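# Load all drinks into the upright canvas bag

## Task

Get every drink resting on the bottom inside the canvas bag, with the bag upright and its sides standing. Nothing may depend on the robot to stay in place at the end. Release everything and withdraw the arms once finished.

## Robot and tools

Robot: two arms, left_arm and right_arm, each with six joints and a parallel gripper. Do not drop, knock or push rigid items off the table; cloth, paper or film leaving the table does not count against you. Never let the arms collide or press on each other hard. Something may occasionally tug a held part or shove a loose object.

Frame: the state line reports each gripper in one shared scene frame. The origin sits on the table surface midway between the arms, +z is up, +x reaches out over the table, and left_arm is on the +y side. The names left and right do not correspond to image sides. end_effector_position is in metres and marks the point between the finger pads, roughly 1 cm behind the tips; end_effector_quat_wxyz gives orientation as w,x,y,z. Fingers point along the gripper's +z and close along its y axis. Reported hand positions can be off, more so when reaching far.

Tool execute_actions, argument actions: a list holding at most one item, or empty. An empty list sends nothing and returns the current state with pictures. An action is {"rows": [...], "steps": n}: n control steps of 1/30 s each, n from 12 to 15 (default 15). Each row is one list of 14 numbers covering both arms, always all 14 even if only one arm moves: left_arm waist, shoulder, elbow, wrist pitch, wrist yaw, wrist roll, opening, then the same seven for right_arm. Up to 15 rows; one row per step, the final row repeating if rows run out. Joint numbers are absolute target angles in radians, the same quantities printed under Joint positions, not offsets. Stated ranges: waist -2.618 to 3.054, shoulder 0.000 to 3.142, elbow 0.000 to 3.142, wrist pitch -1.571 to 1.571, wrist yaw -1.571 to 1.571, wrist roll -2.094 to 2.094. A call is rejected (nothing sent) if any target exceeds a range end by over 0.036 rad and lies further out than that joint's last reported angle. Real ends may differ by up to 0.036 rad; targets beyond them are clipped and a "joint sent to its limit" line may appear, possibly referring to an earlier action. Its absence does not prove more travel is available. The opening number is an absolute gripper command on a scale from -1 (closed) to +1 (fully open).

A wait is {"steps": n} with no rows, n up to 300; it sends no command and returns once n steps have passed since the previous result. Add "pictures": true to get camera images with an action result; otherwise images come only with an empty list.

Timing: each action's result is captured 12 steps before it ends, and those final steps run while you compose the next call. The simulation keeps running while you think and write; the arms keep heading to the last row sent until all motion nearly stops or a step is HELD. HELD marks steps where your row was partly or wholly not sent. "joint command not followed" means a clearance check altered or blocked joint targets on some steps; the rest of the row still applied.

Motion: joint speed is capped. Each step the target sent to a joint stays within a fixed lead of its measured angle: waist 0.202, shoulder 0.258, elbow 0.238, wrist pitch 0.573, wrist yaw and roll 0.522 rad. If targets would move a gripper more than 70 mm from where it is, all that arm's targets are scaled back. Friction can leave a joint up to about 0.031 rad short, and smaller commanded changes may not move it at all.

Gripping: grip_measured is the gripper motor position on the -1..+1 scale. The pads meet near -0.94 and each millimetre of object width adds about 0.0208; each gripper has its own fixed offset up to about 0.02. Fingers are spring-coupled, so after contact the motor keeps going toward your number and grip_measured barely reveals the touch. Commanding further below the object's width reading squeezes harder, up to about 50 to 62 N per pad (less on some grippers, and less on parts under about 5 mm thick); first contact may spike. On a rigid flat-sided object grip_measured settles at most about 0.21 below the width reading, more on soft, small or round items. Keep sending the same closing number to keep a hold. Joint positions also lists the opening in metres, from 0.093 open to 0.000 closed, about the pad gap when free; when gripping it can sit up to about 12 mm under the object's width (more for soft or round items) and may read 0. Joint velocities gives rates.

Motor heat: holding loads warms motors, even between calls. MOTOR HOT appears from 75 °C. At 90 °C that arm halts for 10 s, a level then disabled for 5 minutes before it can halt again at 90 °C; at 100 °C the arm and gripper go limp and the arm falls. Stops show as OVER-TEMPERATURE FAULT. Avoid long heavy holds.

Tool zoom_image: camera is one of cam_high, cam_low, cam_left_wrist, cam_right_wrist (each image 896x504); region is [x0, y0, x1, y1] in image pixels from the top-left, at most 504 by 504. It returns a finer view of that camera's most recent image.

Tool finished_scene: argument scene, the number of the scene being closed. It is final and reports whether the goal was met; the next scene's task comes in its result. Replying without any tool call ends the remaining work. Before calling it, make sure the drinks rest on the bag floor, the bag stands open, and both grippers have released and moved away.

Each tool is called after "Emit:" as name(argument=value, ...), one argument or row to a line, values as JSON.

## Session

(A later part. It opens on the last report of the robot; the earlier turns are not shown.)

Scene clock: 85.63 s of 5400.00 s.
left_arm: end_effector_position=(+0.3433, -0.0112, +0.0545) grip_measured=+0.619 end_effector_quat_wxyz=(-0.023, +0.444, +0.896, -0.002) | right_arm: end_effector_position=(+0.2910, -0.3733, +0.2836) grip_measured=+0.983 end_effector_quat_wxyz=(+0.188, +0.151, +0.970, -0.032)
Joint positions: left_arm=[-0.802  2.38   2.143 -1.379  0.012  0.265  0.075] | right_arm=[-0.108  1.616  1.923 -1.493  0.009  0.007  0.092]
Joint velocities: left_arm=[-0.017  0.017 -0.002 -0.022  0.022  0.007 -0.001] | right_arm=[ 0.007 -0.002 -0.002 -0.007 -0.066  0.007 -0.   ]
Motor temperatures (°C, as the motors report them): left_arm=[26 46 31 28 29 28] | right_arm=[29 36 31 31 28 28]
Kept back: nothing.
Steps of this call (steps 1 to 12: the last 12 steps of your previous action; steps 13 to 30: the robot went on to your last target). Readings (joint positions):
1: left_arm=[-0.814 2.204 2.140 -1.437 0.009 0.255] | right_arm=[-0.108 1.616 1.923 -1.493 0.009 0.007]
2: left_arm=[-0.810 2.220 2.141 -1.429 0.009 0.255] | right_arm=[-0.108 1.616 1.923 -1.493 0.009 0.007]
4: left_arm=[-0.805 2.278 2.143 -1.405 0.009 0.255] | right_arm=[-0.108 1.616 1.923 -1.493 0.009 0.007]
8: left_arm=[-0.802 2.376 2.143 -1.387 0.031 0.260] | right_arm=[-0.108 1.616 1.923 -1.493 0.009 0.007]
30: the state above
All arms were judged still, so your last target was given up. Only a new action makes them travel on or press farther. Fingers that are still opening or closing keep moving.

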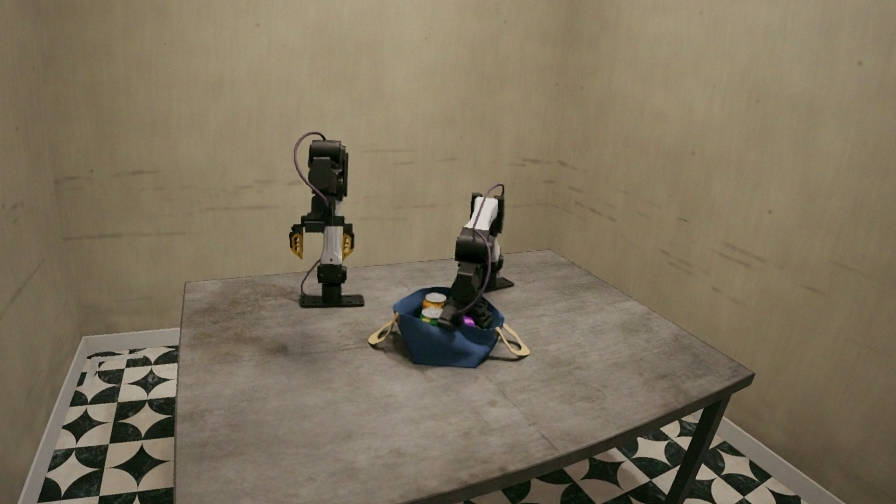

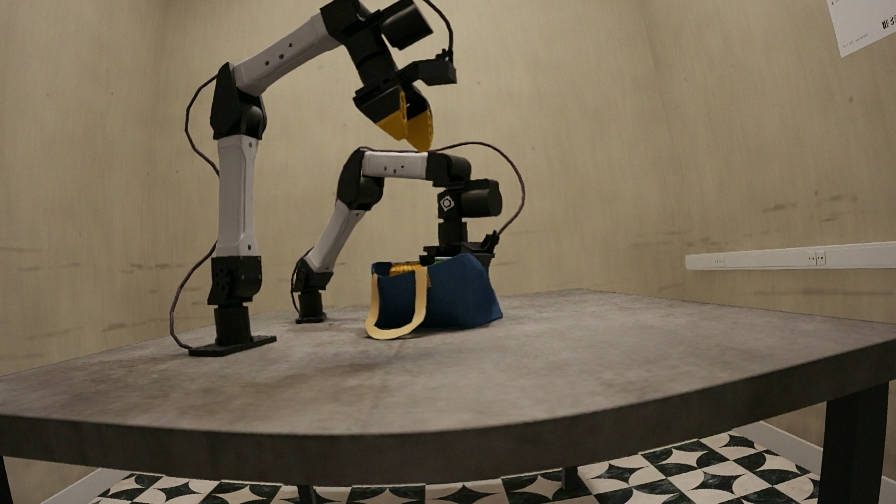

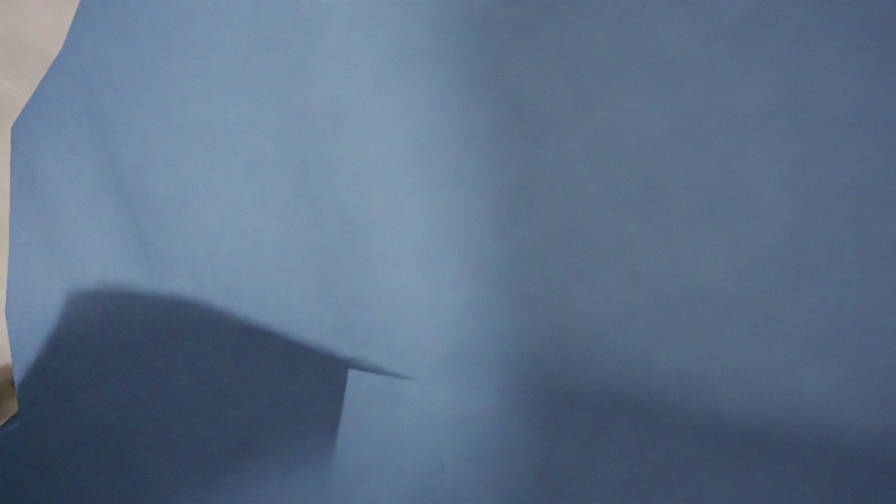

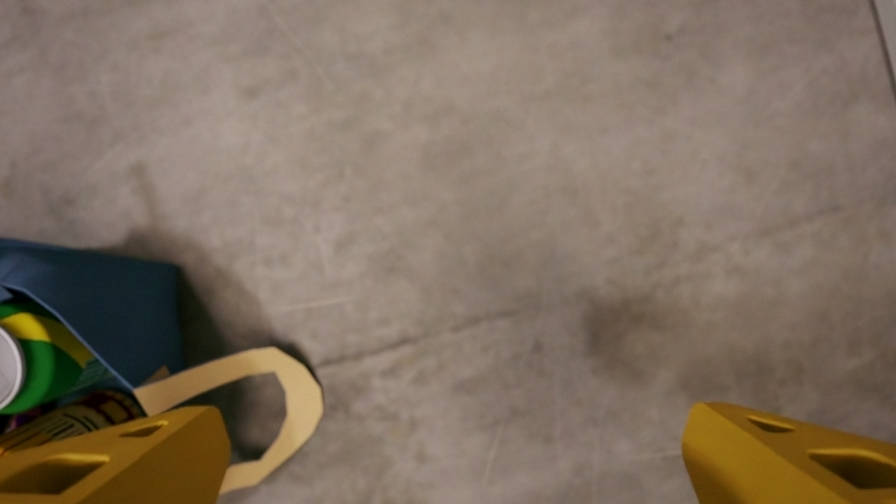

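Emit:
execute_actions(
  actions=[
    {"rows":[[-0.80,2.39,2.14,-1.37,0,0.26,0,-0.1,1.6,1.9,-1.5,0,0,1]],"steps":15},
  ],
)

Emit:
execute_actions(
  actions=[
    {"rows":[[-0.79,2.36,2.2,-1.38,0,0.26,0,-0.1,1.6,1.9,-1.5,0,0,1],[-0.79,2.37,2.23,-1.38,0,0.26,0,-0.1,1.6,1.9,-1.5,0,0,1],[-0.79,2.40,2.27,-1.38,0,0.26,0,-0.1,1.6,1.9,-1.5,0,0,1],[-0.79,2.44,2.30,-1.38,0,0.26,0,-0.1,1.6,1.9,-1.5,0,0,1]],"steps":15},
  ],
)

Emit:
execute_actions(
  actions=[
    {"steps":20},
  ],
)

Emit:
execute_actions(
  actions=[
    {"rows":[[-0.78,2.46,2.30,-1.37,0,0.26,0.6,-0.1,1.6,1.9,-1.5,0,0,1]],"steps":15},
  ],
)

Emit:
execute_actions(
  actions=[
    {"rows":[[-0.78,2.3,2.32,-1.45,0,0.26,0.6,-0.1,1.6,1.9,-1.5,0,0,1],[-0.78,2.15,2.32,-1.5,0,0.1,0.6,-0.1,1.6,1.9,-1.5,0,0,1],[-0.85,1.95,2.3,-1.5,0,0,0.6,-0.1,1.6,1.9,-1.5,0,0,1]],"steps":15},
  ],
)

Emit:
execute_actions(
  actions=[
    {"steps":30},
  ],
  pictures=true,
)

Scene clock: 86.90 s of 5400.00 s.
left_arm: end_effector_position=(+0.3448, -0.0114, +0.0545) grip_measured=+0.050 end_effector_quat_wxyz=(-0.020, +0.444, +0.896, -0.001) | right_arm: end_effector_position=(+0.2910, -0.3733, +0.2836) grip_measured=+0.983 end_effector_quat_wxyz=(+0.188, +0.151, +0.970, -0.032)
Joint positions: left_arm=[-0.801  2.38   2.143 -1.373  0.009  0.265  0.048] | right_arm=[-0.108  1.616  1.923 -1.493  0.009  0.007  0.092]
Joint velocities: left_arm=[-0.007 -0.002 -0.007  0.051 -0.095 -0.037 -0.099] | right_arm=[-0.002 -0.002 -0.007 -0.037 -0.022 -0.007  0.   ]
Motor temperatures (°C, as the motors report them): left_arm=[26 46 31 28 29 28] | right_arm=[29 36 31 31 28 28]
Steps of this call (steps 1 to 35: nothing new was sent; steps 36 to 38: the first 3 steps of this action). Readings (joint positions):
36: left_arm=[-0.802 2.380 2.143 -1.379 0.011 0.265] | right_arm=[-0.108 1.616 1.923 -1.493 0.009 0.007]
37: left_arm=[-0.802 2.380 2.143 -1.374 0.006 0.266] | right_arm=[-0.108 1.616 1.923 -1.493 0.009 0.007]
38: the state above

Scene clock: 87.40 s of 5400.00 s.
left_arm: end_effector_position=(+0.3503, -0.0138, +0.0630) grip_measured=+0.002 end_effector_quat_wxyz=(-0.009, +0.443, +0.896, -0.001) | right_arm: end_effector_position=(+0.2910, -0.3733, +0.2836) grip_measured=+0.983 end_effector_quat_wxyz=(+0.188, +0.151, +0.970, -0.032)
Joint positions: left_arm=[-0.799  2.384  2.185 -1.389  0.006  0.265  0.045] | right_arm=[-0.108  1.616  1.923 -1.493  0.009  0.007  0.092]
Joint velocities: left_arm=[ 0.022  0.134  0.896 -0.271 -0.037  0.022  0.001] | right_arm=[-0.002 -0.007 -0.007  0.037  0.007 -0.037 -0.   ]
Motor temperatures (°C, as the motors report them): left_arm=[26 46 31 28 29 28] | right_arm=[29 36 31 31 28 28]
Steps of this call (steps 1 to 12: the last 12 steps of your previous action; steps 13 to 15: the first 3 steps of this action). Readings (joint positions):
13: left_arm=[-0.801 2.380 2.149 -1.377 0.006 0.265] | right_arm=[-0.108 1.616 1.923 -1.493 0.009 0.007]
14: left_arm=[-0.800 2.381 2.162 -1.382 0.006 0.265] | right_arm=[-0.108 1.616 1.923 -1.493 0.009 0.007]
15: the state above

Scene clock: 88.07 s of 5400.00 s.
left_arm: end_effector_position=(+0.3695, -0.0249, +0.0759) grip_measured=+0.002 end_effector_quat_wxyz=(+0.028, +0.441, +0.897, -0.008) | right_arm: end_effector_position=(+0.2910, -0.3733, +0.2836) grip_measured=+0.983 end_effector_quat_wxyz=(+0.188, +0.151, +0.970, -0.032)
Joint positions: left_arm=[-0.794  2.412  2.284 -1.385  0.005  0.265  0.045] | right_arm=[-0.108  1.616  1.923 -1.493  0.009  0.007  0.092]
Joint velocities: left_arm=[-0.007 -0.002  0.002 -0.022 -0.11   0.037 -0.   ] | right_arm=[-0.002 -0.002  0.012  0.051 -0.037  0.007 -0.001]
Motor temperatures (°C, as the motors report them): left_arm=[26 46 31 28 29 28] | right_arm=[29 36 31 31 28 28]
Kept back: nothing.
Steps of this call (steps 1 to 12: the last 12 steps of your previous action; steps 13 to 20: the robot went on to your last target). Readings (joint positions):
1: left_arm=[-0.799 2.391 2.219 -1.395 0.005 0.265] | right_arm=[-0.108 1.616 1.923 -1.493 0.009 0.007]
2: left_arm=[-0.798 2.397 2.250 -1.393 0.005 0.265] | right_arm=[-0.108 1.616 1.923 -1.493 0.009 0.007]
4: left_arm=[-0.797 2.401 2.279 -1.384 0.005 0.265] | right_arm=[-0.108 1.616 1.923 -1.493 0.009 0.007]
8: left_arm=[-0.796 2.407 2.284 -1.385 0.005 0.265] | right_arm=[-0.108 1.616 1.923 -1.493 0.009 0.007]
20: the state above

Scene clock: 88.17 s of 5400.00 s.
left_arm: end_effector_position=(+0.3708, -0.0229, +0.0737) grip_measured=+0.555 end_effector_quat_wxyz=(+0.026, +0.439, +0.898, -0.007) | right_arm: end_effector_position=(+0.2910, -0.3733, +0.2836) grip_measured=+0.983 end_effector_quat_wxyz=(+0.188, +0.151, +0.970, -0.032)
Joint positions: left_arm=[-0.789  2.417  2.284 -1.384  0.004  0.265  0.072] | right_arm=[-0.108  1.616  1.923 -1.493  0.009  0.007  0.092]
Joint velocities: left_arm=[ 0.042  0.1   -0.007 -0.051  0.081  0.066  0.089] | right_arm=[-0.022  0.012  0.002 -0.022 -0.007  0.007 -0.001]
Motor temperatures (°C, as the motors report them): left_arm=[26 46 31 28 29 28] | right_arm=[29 36 31 31 28 28]
Steps of this call (steps 1 to 3: the first 3 steps of this action). Readings (joint positions):
1: left_arm=[-0.793 2.413 2.284 -1.385 0.004 0.265] | right_arm=[-0.108 1.616 1.923 -1.493 0.009 0.007]
2: left_arm=[-0.791 2.414 2.284 -1.385 0.004 0.265] | right_arm=[-0.108 1.616 1.923 -1.493 0.009 0.007]
3: the state above

Scene clock: 88.67 s of 5400.00 s.
left_arm: end_effector_position=(+0.3672, -0.0196, +0.0845) grip_measured=+0.598 end_effector_quat_wxyz=(+0.026, +0.423, +0.906, -0.007) | right_arm: end_effector_position=(+0.2910, -0.3733, +0.2836) grip_measured=+0.983 end_effector_quat_wxyz=(+0.188, +0.151, +0.970, -0.032)
Joint positions: left_arm=[-0.789  2.393  2.285 -1.408  0.002  0.23   0.074] | right_arm=[-0.108  1.616  1.923 -1.493  0.009  0.007  0.092]
Joint velocities: left_arm=[-0.037 -0.803  0.012 -0.242 -0.139 -0.755  0.   ] | right_arm=[-0.012  0.002  0.017  0.051  0.007 -0.051 -0.001]
Motor temperatures (°C, as the motors report them): left_arm=[26 46 31 28 29 28] | right_arm=[29 36 31 31 28 28]
Steps of this call (steps 1 to 12: the last 12 steps of your previous action; steps 13 to 15: the first 3 steps of this action). Readings (joint positions):
13: left_arm=[-0.787 2.429 2.285 -1.387 0.004 0.265] | right_arm=[-0.108 1.616 1.923 -1.493 0.009 0.007]
14: left_arm=[-0.787 2.416 2.285 -1.398 0.004 0.253] | right_arm=[-0.108 1.616 1.923 -1.493 0.009 0.007]
15: the state above

Scene clock: 89.67 s of 5400.00 s.
left_arm: end_effector_position=(+0.3135, -0.0093, +0.2867) grip_measured=+0.598 end_effector_quat_wxyz=(+0.212, +0.337, +0.914, -0.077) | right_arm: end_effector_position=(+0.2910, -0.3733, +0.2836) grip_measured=+0.983 end_effector_quat_wxyz=(+0.188, +0.151, +0.970, -0.032)
Joint positions: left_arm=[-0.845  1.937  2.306 -1.484  0.001  0.006  0.074] | right_arm=[-0.108  1.616  1.923 -1.493  0.009  0.007  0.092]
Joint velocities: left_arm=[-0.007  0.002  0.007 -0.037 -0.007  0.007 -0.002] | right_arm=[-0.002 -0.017  0.002  0.037  0.022  0.007 -0.001]
Motor temperatures (°C, as the motors report them): left_arm=[26 46 31 28 29 28] | right_arm=[29 36 31 31 28 28]
Kept back: nothing.
Steps of this call (steps 1 to 12: the last 12 steps of your previous action; steps 13 to 30: the robot went on to your last target). Readings (joint positions):
1: left_arm=[-0.792 2.362 2.285 -1.417 0.001 0.206] | right_arm=[-0.108 1.616 1.923 -1.493 0.009 0.007]
2: left_arm=[-0.797 2.325 2.285 -1.422 0.001 0.184] | right_arm=[-0.108 1.616 1.923 -1.493 0.009 0.007]
4: left_arm=[-0.812 2.243 2.285 -1.429 0.001 0.147] | right_arm=[-0.108 1.616 1.923 -1.493 0.009 0.007]
8: left_arm=[-0.836 2.059 2.285 -1.438 0.001 0.087] | right_arm=[-0.108 1.616 1.923 -1.493 0.009 0.007]
30: the state above

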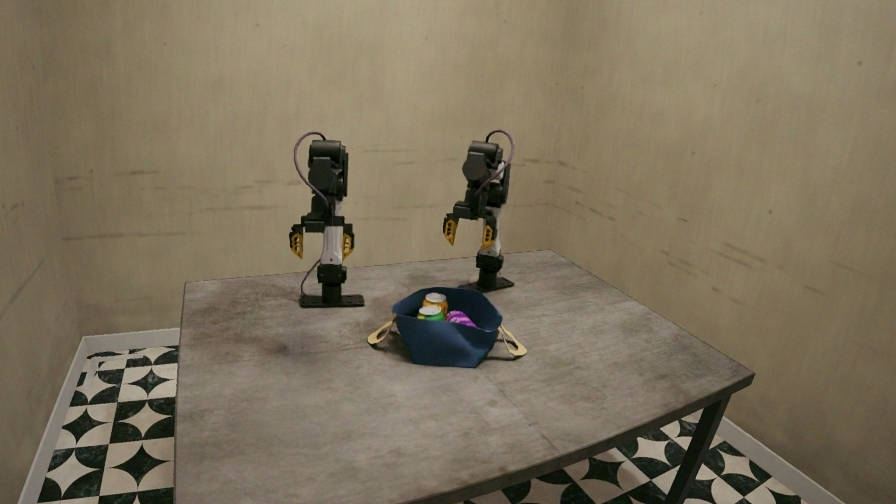

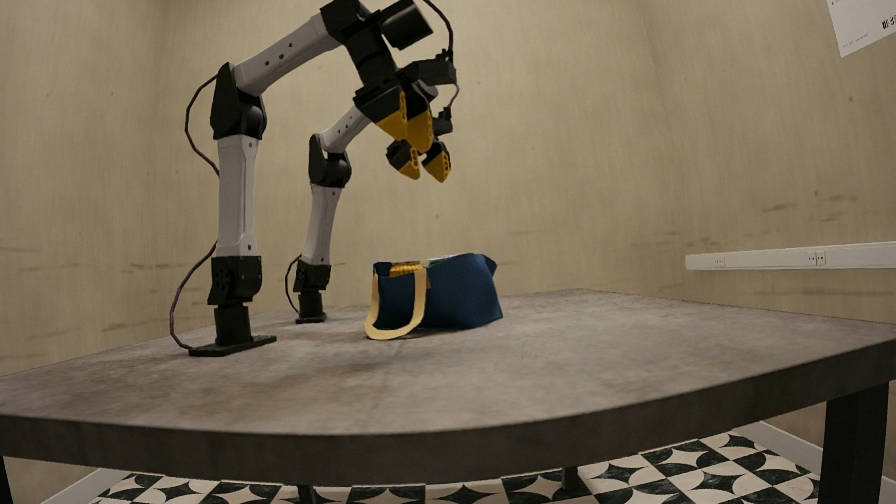

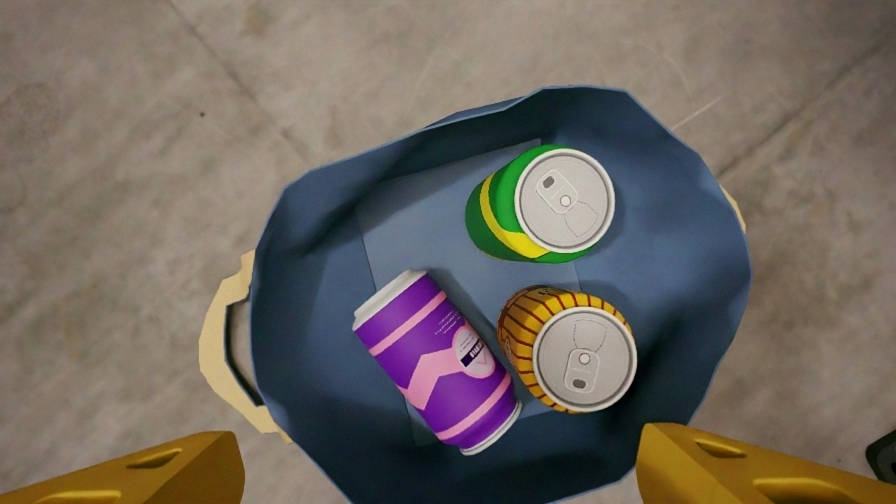

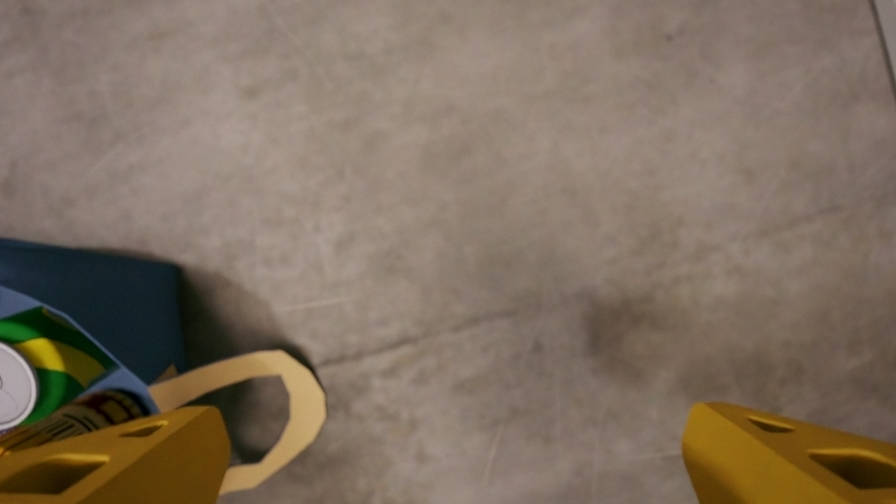

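Emit:
execute_actions(
  actions=[
    {"rows":[[-0.81,2.18,2.12,-1.45,0,-0.5,0.62,-0.1,1.6,1.9,-1.5,0,0,1]],"steps":15},
  ],
)

Emit:
execute_actions(
  actions=[
    {"steps":30},
  ],
  pictures=true,
)

Scene clock: 90.43 s of 5400.00 s.
left_arm: end_effector_position=(+0.3171, -0.0102, +0.2667) grip_measured=+0.618 end_effector_quat_wxyz=(+0.186, +0.284, +0.937, -0.079) | right_arm: end_effector_position=(+0.2910, -0.3733, +0.2836) grip_measured=+0.983 end_effector_quat_wxyz=(+0.188, +0.151, +0.970, -0.032)
Joint positions: left_arm=[-0.841  1.962  2.272 -1.474  0.001 -0.107  0.075] | right_arm=[-0.108  1.616  1.923 -1.493  0.009  0.007  0.092]
Joint velocities: left_arm=[ 0.061  0.53  -0.437  0.007 -0.037 -1.077  0.   ] | right_arm=[-0.027 -0.007 -0.007 -0.037 -0.037  0.037 -0.001]
Motor temperatures (°C, as the motors report them): left_arm=[26 46 31 28 29 28] | right_arm=[29 36 31 31 28 28]
Steps of this call (steps 1 to 15: the robot went on to your last target; steps 16 to 20: nothing new was sent; steps 21 to 23: the first 3 steps of this action). Readings (joint positions):
21: left_arm=[-0.845 1.942 2.299 -1.481 0.001 -0.025] | right_arm=[-0.108 1.616 1.923 -1.493 0.009 0.007]
22: left_arm=[-0.844 1.948 2.286 -1.477 0.001 -0.067] | right_arm=[-0.108 1.616 1.923 -1.493 0.009 0.007]
23: the state above

Scene clock: 91.43 s of 5400.00 s.
left_arm: end_effector_position=(+0.3254, -0.0023, +0.1274) grip_measured=+0.618 end_effector_quat_wxyz=(+0.017, +0.088, +0.996, -0.012) | right_arm: end_effector_position=(+0.2910, -0.3733, +0.2836) grip_measured=+0.983 end_effector_quat_wxyz=(+0.188, +0.151, +0.970, -0.032)
Joint positions: left_arm=[-0.815  2.194  2.119 -1.454  0.001 -0.493  0.075] | right_arm=[-0.108  1.616  1.923 -1.493  0.009  0.007  0.092]
Joint velocities: left_arm=[-0.007 -0.022 -0.002  0.066  0.007  0.007  0.   ] | right_arm=[-0.022  0.007 -0.022 -0.037  0.051 -0.066 -0.   ]
Motor temperatures (°C, as the motors report them): left_arm=[26 46 31 28 29 28] | right_arm=[29 36 31 31 28 28]
Kept back: nothing.
Steps of this call (steps 1 to 12: the last 12 steps of your previous action; steps 13 to 30: the robot went on to your last target). Readings (joint positions):
1: left_arm=[-0.839 1.983 2.256 -1.472 0.001 -0.146] | right_arm=[-0.108 1.616 1.923 -1.493 0.009 0.007]
2: left_arm=[-0.836 2.008 2.238 -1.469 0.001 -0.184] | right_arm=[-0.108 1.616 1.923 -1.493 0.009 0.007]
4: left_arm=[-0.830 2.068 2.200 -1.462 0.001 -0.264] | right_arm=[-0.108 1.616 1.923 -1.493 0.009 0.007]
8: left_arm=[-0.818 2.185 2.134 -1.455 0.001 -0.399] | right_arm=[-0.108 1.616 1.923 -1.493 0.009 0.007]
30: the state above

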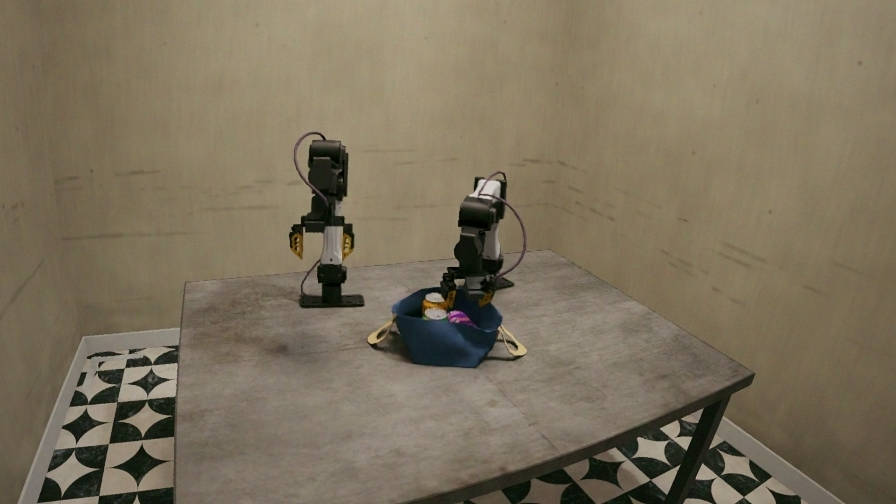

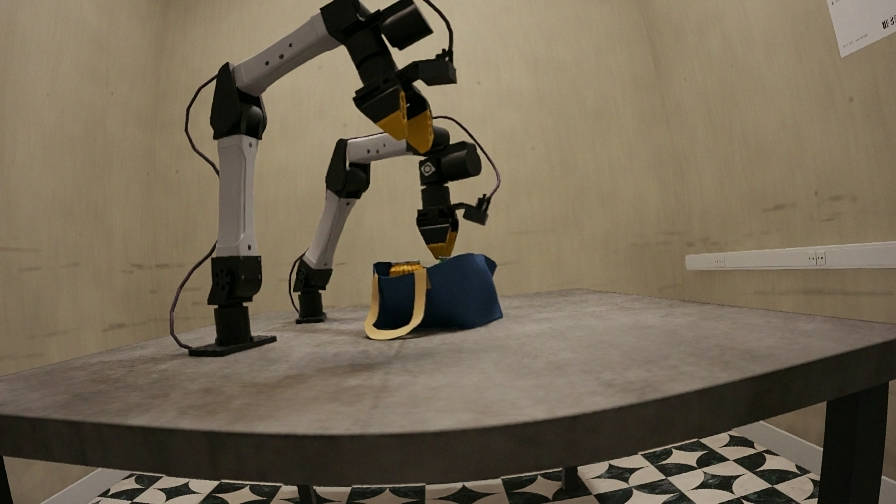

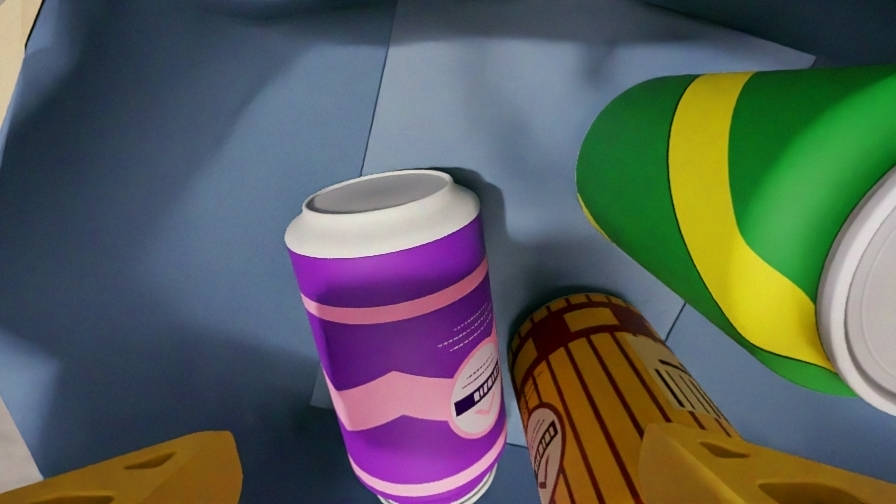

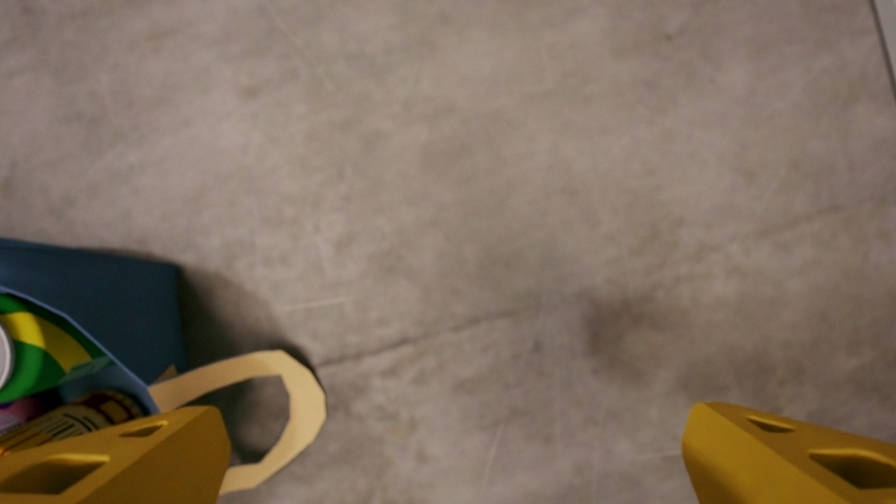

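Emit:
execute_actions(
  actions=[
    {"rows":[[-0.74,2.17,2.09,-1.44,0,-0.6,0.62,-0.1,1.6,1.9,-1.5,0,0,1]],"steps":15},
  ],
)

Emit:
execute_actions(
  actions=[
    {"steps":20},
  ],
  pictures=true,
)

Scene clock: 92.13 s of 5400.00 s.
left_arm: end_effector_position=(+0.3333, +0.0072, +0.1274) grip_measured=+0.618 end_effector_quat_wxyz=(+0.017, +0.050, +0.998, -0.014) | right_arm: end_effector_position=(+0.2910, -0.3733, +0.2836) grip_measured=+0.983 end_effector_quat_wxyz=(+0.188, +0.151, +0.970, -0.032)
Joint positions: left_arm=[-0.785  2.194  2.119 -1.453  0.004 -0.539  0.075] | right_arm=[-0.108  1.616  1.923 -1.493  0.009  0.007  0.092]
Joint velocities: left_arm=[ 0.471 -0.012 -0.007 -0.007 -0.007 -0.432  0.   ] | right_arm=[-0.002  0.002  0.017 -0.051  0.037  0.051 -0.   ]
Motor temperatures (°C, as the motors report them): left_arm=[26 46 31 28 29 28] | right_arm=[29 36 31 31 28 28]
Steps of this call (steps 1 to 15: the robot went on to your last target; steps 16 to 18: nothing new was sent; steps 19 to 21: the first 3 steps of this action). Readings (joint positions):
19: left_arm=[-0.810 2.194 2.119 -1.454 0.003 -0.508] | right_arm=[-0.108 1.616 1.923 -1.493 0.009 0.007]
20: left_arm=[-0.800 2.194 2.119 -1.453 0.004 -0.524] | right_arm=[-0.108 1.616 1.923 -1.493 0.009 0.007]
21: the state above

Scene clock: 92.80 s of 5400.00 s.
left_arm: end_effector_position=(+0.3467, +0.0256, +0.1274) grip_measured=+0.618 end_effector_quat_wxyz=(+0.019, -0.003, +1.000, -0.013) | right_arm: end_effector_position=(+0.2910, -0.3733, +0.2836) grip_measured=+0.983 end_effector_quat_wxyz=(+0.188, +0.151, +0.970, -0.032)
Joint positions: left_arm=[-0.734  2.194  2.119 -1.451  0.001 -0.594  0.075] | right_arm=[-0.108  1.616  1.923 -1.493  0.009  0.007  0.092]
Joint velocities: left_arm=[ 0.007 -0.032  0.002  0.037  0.037 -0.037 -0.001] | right_arm=[ 0.007  0.012  0.007 -0.007  0.022  0.022  0.   ]
Motor temperatures (°C, as the motors report them): left_arm=[26 46 31 28 29 28] | right_arm=[29 36 31 31 28 28]
Kept back: nothing.
Steps of this call (steps 1 to 12: the last 12 steps of your previous action; steps 13 to 20: the robot went on to your last target). Readings (joint positions):
1: left_arm=[-0.769 2.194 2.119 -1.452 0.004 -0.550] | right_arm=[-0.108 1.616 1.923 -1.493 0.009 0.007]
2: left_arm=[-0.754 2.194 2.119 -1.451 0.004 -0.559] | right_arm=[-0.108 1.616 1.923 -1.493 0.009 0.007]
4: left_arm=[-0.735 2.194 2.119 -1.451 0.002 -0.572] | right_arm=[-0.108 1.616 1.923 -1.493 0.009 0.007]
8: left_arm=[-0.733 2.194 2.119 -1.451 0.001 -0.585] | right_arm=[-0.108 1.616 1.923 -1.493 0.009 0.007]
20: the state above

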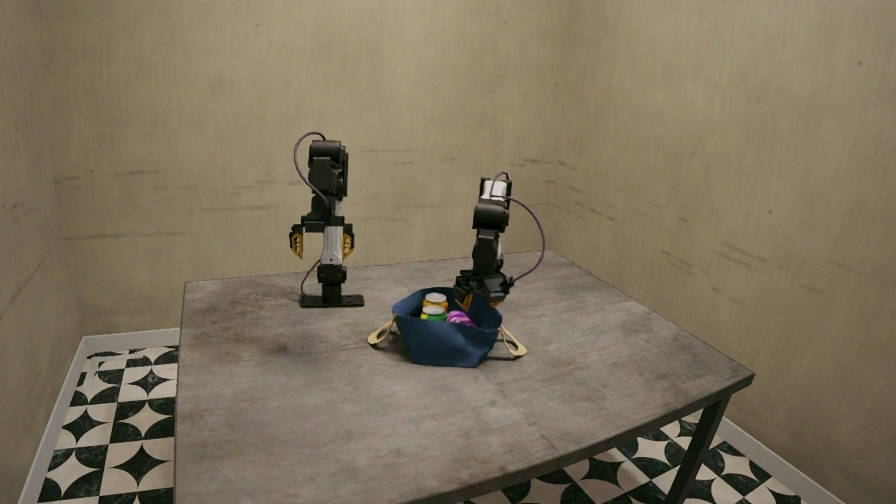

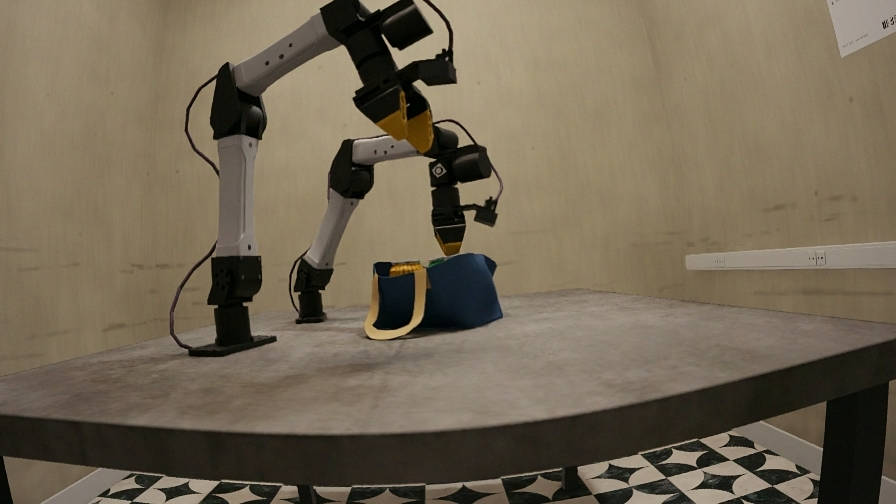

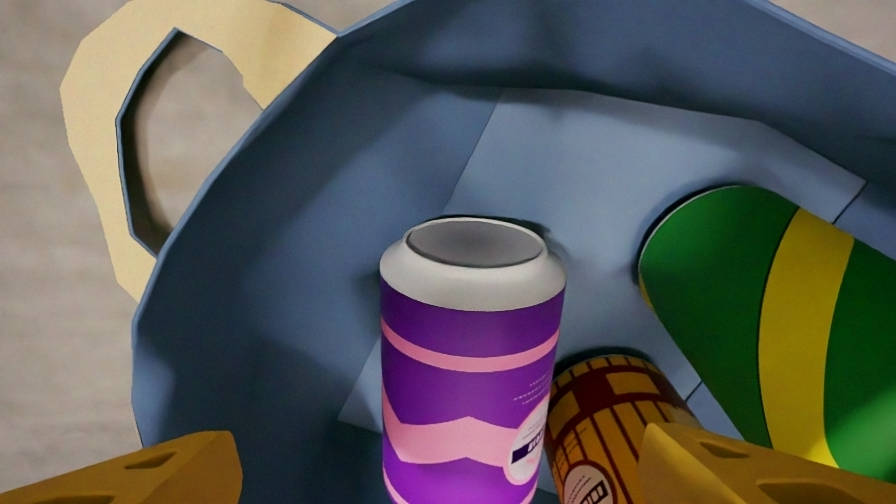

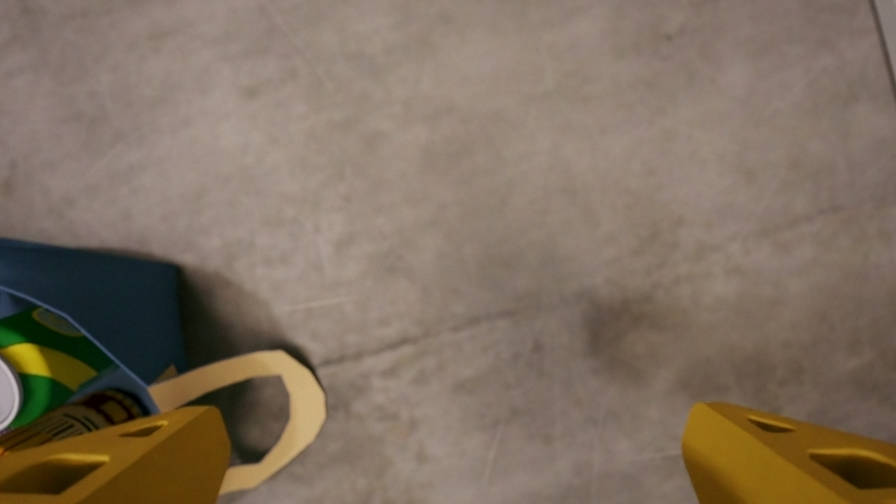

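Emit:
execute_actions(
  actions=[
    {"rows":[[-0.74,2.22,2.12,-1.43,0,-0.6,0.62,-0.1,1.6,1.9,-1.5,0,0,1],[-0.74,2.26,2.12,-1.41,0,-0.6,0.62,-0.1,1.6,1.9,-1.5,0,0,1],[-0.74,2.3,2.12,-1.39,0,-0.6,0.62,-0.1,1.6,1.9,-1.5,0,0,1],[-0.74,2.35,2.12,-1.37,0,-0.6,0.62,-0.1,1.6,1.9,-1.5,0,0,1],[-0.74,2.39,2.12,-1.36,0,-0.6,0.62,-0.1,1.6,1.9,-1.5,0,0,1]],"steps":15},
  ],
)

Emit:
execute_actions(
  actions=[
    {"steps":15},
  ],
)

Emit:
execute_actions(
  actions=[
    {"rows":[[-0.74,2.39,2.12,-1.36,0,-0.6,0,-0.1,1.6,1.9,-1.5,0,0,1]],"steps":15},
  ],
)

Emit:
execute_actions(
  actions=[
    {"rows":[[-0.75,2.36,2.15,-1.38,0,-0.55,0,-0.1,1.6,1.9,-1.5,0,0,1],[-0.77,2.38,2.19,-1.38,0,-0.5,0,-0.1,1.6,1.9,-1.5,0,0,1],[-0.79,2.41,2.22,-1.38,0,-0.45,0,-0.1,1.6,1.9,-1.5,0,0,1],[-0.80,2.44,2.24,-1.38,0,-0.4,0,-0.1,1.6,1.9,-1.5,0,0,1]],"steps":15},
  ],
)

Emit:
execute_actions(
  actions=[
    {"steps":20},
  ],
  pictures=true,
)

Scene clock: 94.27 s of 5400.00 s.
left_arm: end_effector_position=(+0.3486, +0.0244, +0.1228) grip_measured=+0.618 end_effector_quat_wxyz=(+0.017, -0.003, +1.000, -0.012) | right_arm: end_effector_position=(+0.2910, -0.3733, +0.2836) grip_measured=+0.983 end_effector_quat_wxyz=(+0.188, +0.151, +0.970, -0.032)
Joint positions: left_arm=[-0.734  2.205  2.119 -1.442  0.001 -0.594  0.075] | right_arm=[-0.108  1.616  1.923 -1.493  0.009  0.007  0.092]
Joint velocities: left_arm=[ 0.012  0.271 -0.002  0.3   -0.081 -0.037 -0.   ] | right_arm=[-0.012  0.012 -0.002  0.051 -0.037 -0.037  0.   ]
Motor temperatures (°C, as the motors report them): left_arm=[26 47 31 28 29 28] | right_arm=[29 36 31 31 28 28]
Steps of this call (steps 1 to 15: the robot went on to your last target; steps 16 to 41: nothing new was sent; steps 42 to 44: the first 3 steps of this action). Readings (joint positions):
42: left_arm=[-0.734 2.194 2.119 -1.451 0.001 -0.594] | right_arm=[-0.108 1.616 1.923 -1.493 0.009 0.007]
43: left_arm=[-0.734 2.197 2.119 -1.448 0.001 -0.594] | right_arm=[-0.108 1.616 1.923 -1.493 0.009 0.007]
44: the state above

Scene clock: 94.77 s of 5400.00 s.
left_arm: end_effector_position=(+0.3582, +0.0180, +0.0405) grip_measured=+0.618 end_effector_quat_wxyz=(-0.033, -0.003, +0.999, +0.022) | right_arm: end_effector_position=(+0.2910, -0.3733, +0.2836) grip_measured=+0.983 end_effector_quat_wxyz=(+0.188, +0.151, +0.970, -0.032)
Joint positions: left_arm=[-0.734  2.401  2.123 -1.372  0.001 -0.595  0.075] | right_arm=[-0.108  1.616  1.923 -1.493  0.009  0.007  0.092]
Joint velocities: left_arm=[ 0.007 -0.012 -0.002 -0.022  0.037 -0.007 -0.001] | right_arm=[ 0.017  0.012 -0.007 -0.037 -0.007 -0.051 -0.001]
Motor temperatures (°C, as the motors report them): left_arm=[26 47 31 28 29 28] | right_arm=[29 36 31 31 28 28]
Kept back: nothing.
Steps of this call (steps 1 to 12: the last 12 steps of your previous action; steps 13 to 15: the robot went on to your last target). Readings (joint positions):
1: left_arm=[-0.734 2.222 2.120 -1.434 0.001 -0.595] | right_arm=[-0.108 1.616 1.923 -1.493 0.009 0.007]
2: left_arm=[-0.734 2.248 2.122 -1.423 0.001 -0.595] | right_arm=[-0.108 1.616 1.923 -1.493 0.009 0.007]
4: left_arm=[-0.734 2.315 2.123 -1.398 0.001 -0.595] | right_arm=[-0.108 1.616 1.923 -1.493 0.009 0.007]
8: left_arm=[-0.734 2.409 2.123 -1.376 0.001 -0.595] | right_arm=[-0.108 1.616 1.923 -1.493 0.009 0.007]
15: the state above

Scene clock: 94.87 s of 5400.00 s.
left_arm: end_effector_position=(+0.3596, +0.0171, +0.0404) grip_measured=+0.050 end_effector_quat_wxyz=(-0.031, -0.004, +0.999, +0.020) | right_arm: end_effector_position=(+0.2910, -0.3733, +0.2836) grip_measured=+0.983 end_effector_quat_wxyz=(+0.188, +0.151, +0.970, -0.032)
Joint positions: left_arm=[-0.734  2.401  2.123 -1.366  0.001 -0.596  0.048] | right_arm=[-0.108  1.616  1.923 -1.493  0.009  0.007  0.092]
Joint velocities: left_arm=[-0.012 -0.007 -0.012 -0.007  0.242  0.051 -0.097] | right_arm=[ 0.002 -0.002 -0.007  0.081 -0.037  0.037 -0.001]
Motor temperatures (°C, as the motors report them): left_arm=[26 47 31 28 29 28] | right_arm=[29 36 31 31 28 28]
Steps of this call (steps 1 to 3: the first 3 steps of this action). Readings (joint positions):
1: left_arm=[-0.734 2.401 2.123 -1.372 0.001 -0.595] | right_arm=[-0.108 1.616 1.923 -1.493 0.009 0.007]
2: left_arm=[-0.734 2.401 2.123 -1.368 0.003 -0.596] | right_arm=[-0.108 1.616 1.923 -1.493 0.009 0.007]
3: the state above

Scene clock: 95.37 s of 5400.00 s.
left_arm: end_effector_position=(+0.3599, +0.0123, +0.0461) grip_measured=+0.004 end_effector_quat_wxyz=(-0.026, +0.020, +0.999, +0.017) | right_arm: end_effector_position=(+0.2910, -0.3733, +0.2836) grip_measured=+0.983 end_effector_quat_wxyz=(+0.188, +0.151, +0.970, -0.032)
Joint positions: left_arm=[-0.743  2.401  2.147 -1.378  0.    -0.556  0.045] | right_arm=[-0.108  1.616  1.923 -1.493  0.009  0.007  0.092]
Joint velocities: left_arm=[-0.173  0.115  0.632 -0.315 -0.037  0.696 -0.   ] | right_arm=[-0.012  0.002 -0.002  0.095 -0.022  0.022  0.001]
Motor temperatures (°C, as the motors report them): left_arm=[26 47 31 28 29 28] | right_arm=[29 36 31 31 28 28]
Steps of this call (steps 1 to 12: the last 12 steps of your previous action; steps 13 to 15: the first 3 steps of this action). Readings (joint positions):
13: left_arm=[-0.734 2.398 2.123 -1.366 0.001 -0.590] | right_arm=[-0.108 1.616 1.923 -1.493 0.009 0.007]
14: left_arm=[-0.737 2.398 2.130 -1.370 0.001 -0.577] | right_arm=[-0.108 1.616 1.923 -1.493 0.009 0.007]
15: the state above

Scene clock: 96.03 s of 5400.00 s.
left_arm: end_effector_position=(+0.3592, -0.0186, +0.0573) grip_measured=+0.002 end_effector_quat_wxyz=(+0.002, +0.124, +0.992, +0.003) | right_arm: end_effector_position=(+0.2910, -0.3733, +0.2836) grip_measured=+0.983 end_effector_quat_wxyz=(+0.188, +0.151, +0.970, -0.032)
Joint positions: left_arm=[-0.801  2.417  2.222 -1.376 -0.008 -0.407  0.045] | right_arm=[-0.108  1.616  1.923 -1.493  0.009  0.007  0.092]
Joint velocities: left_arm=[-0.017 -0.012  0.002  0.051 -0.037 -0.022 -0.   ] | right_arm=[ 0.007  0.012 -0.007  0.007 -0.051  0.007  0.001]
Motor temperatures (°C, as the motors report them): left_arm=[26 47 31 28 29 28] | right_arm=[29 36 31 31 28 28]
Kept back: nothing.
Steps of this call (steps 1 to 12: the last 12 steps of your previous action; steps 13 to 20: the robot went on to your last target). Readings (joint positions):
1: left_arm=[-0.752 2.407 2.171 -1.385 -0.002 -0.528] | right_arm=[-0.108 1.616 1.923 -1.493 0.009 0.007]
2: left_arm=[-0.763 2.412 2.192 -1.385 -0.004 -0.502] | right_arm=[-0.108 1.616 1.923 -1.493 0.009 0.007]
4: left_arm=[-0.785 2.417 2.214 -1.378 -0.008 -0.465] | right_arm=[-0.108 1.616 1.923 -1.493 0.009 0.007]
8: left_arm=[-0.801 2.417 2.222 -1.376 -0.008 -0.429] | right_arm=[-0.108 1.616 1.923 -1.493 0.009 0.007]
20: the state above

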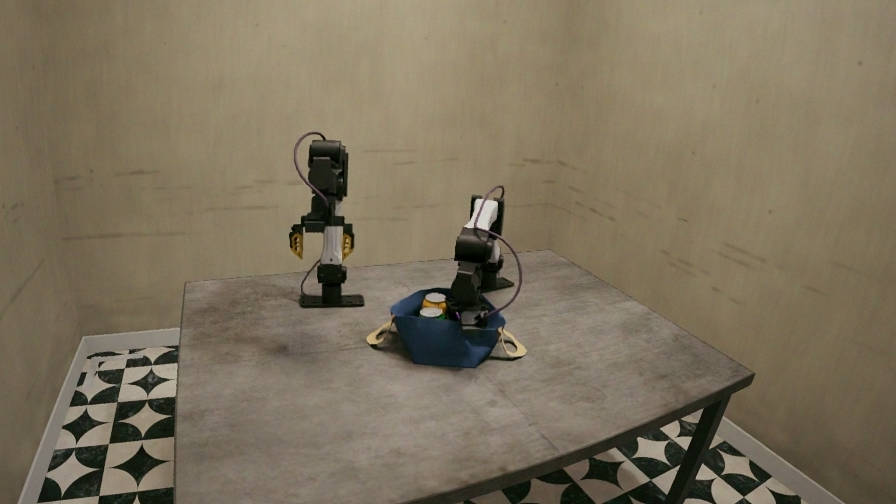

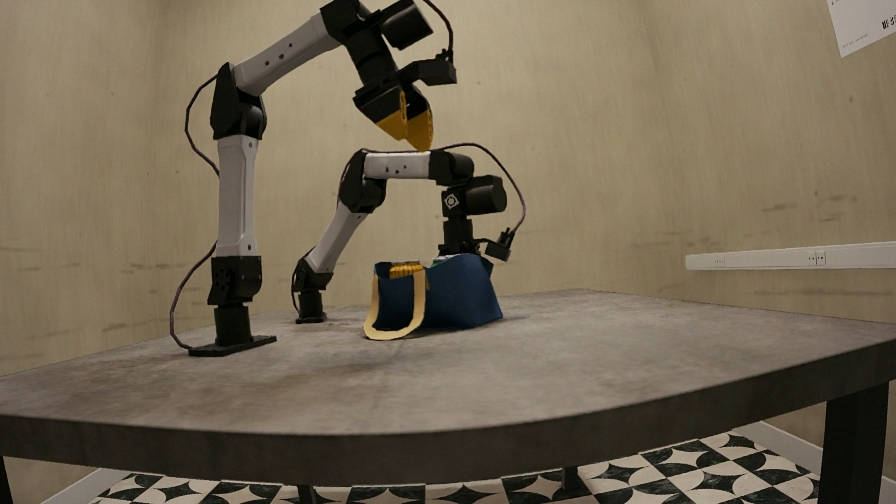

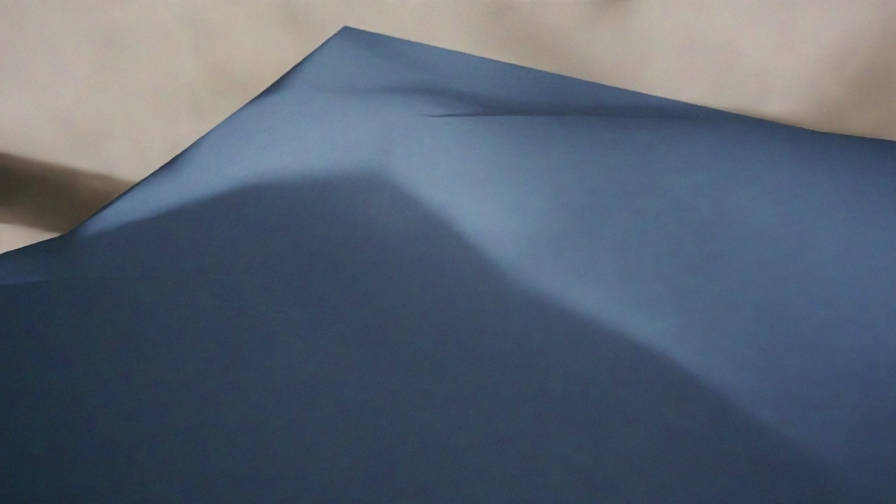

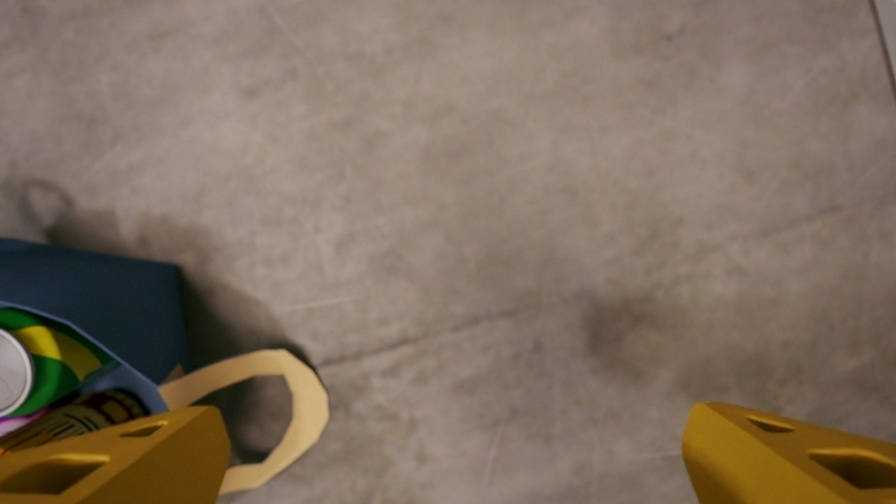

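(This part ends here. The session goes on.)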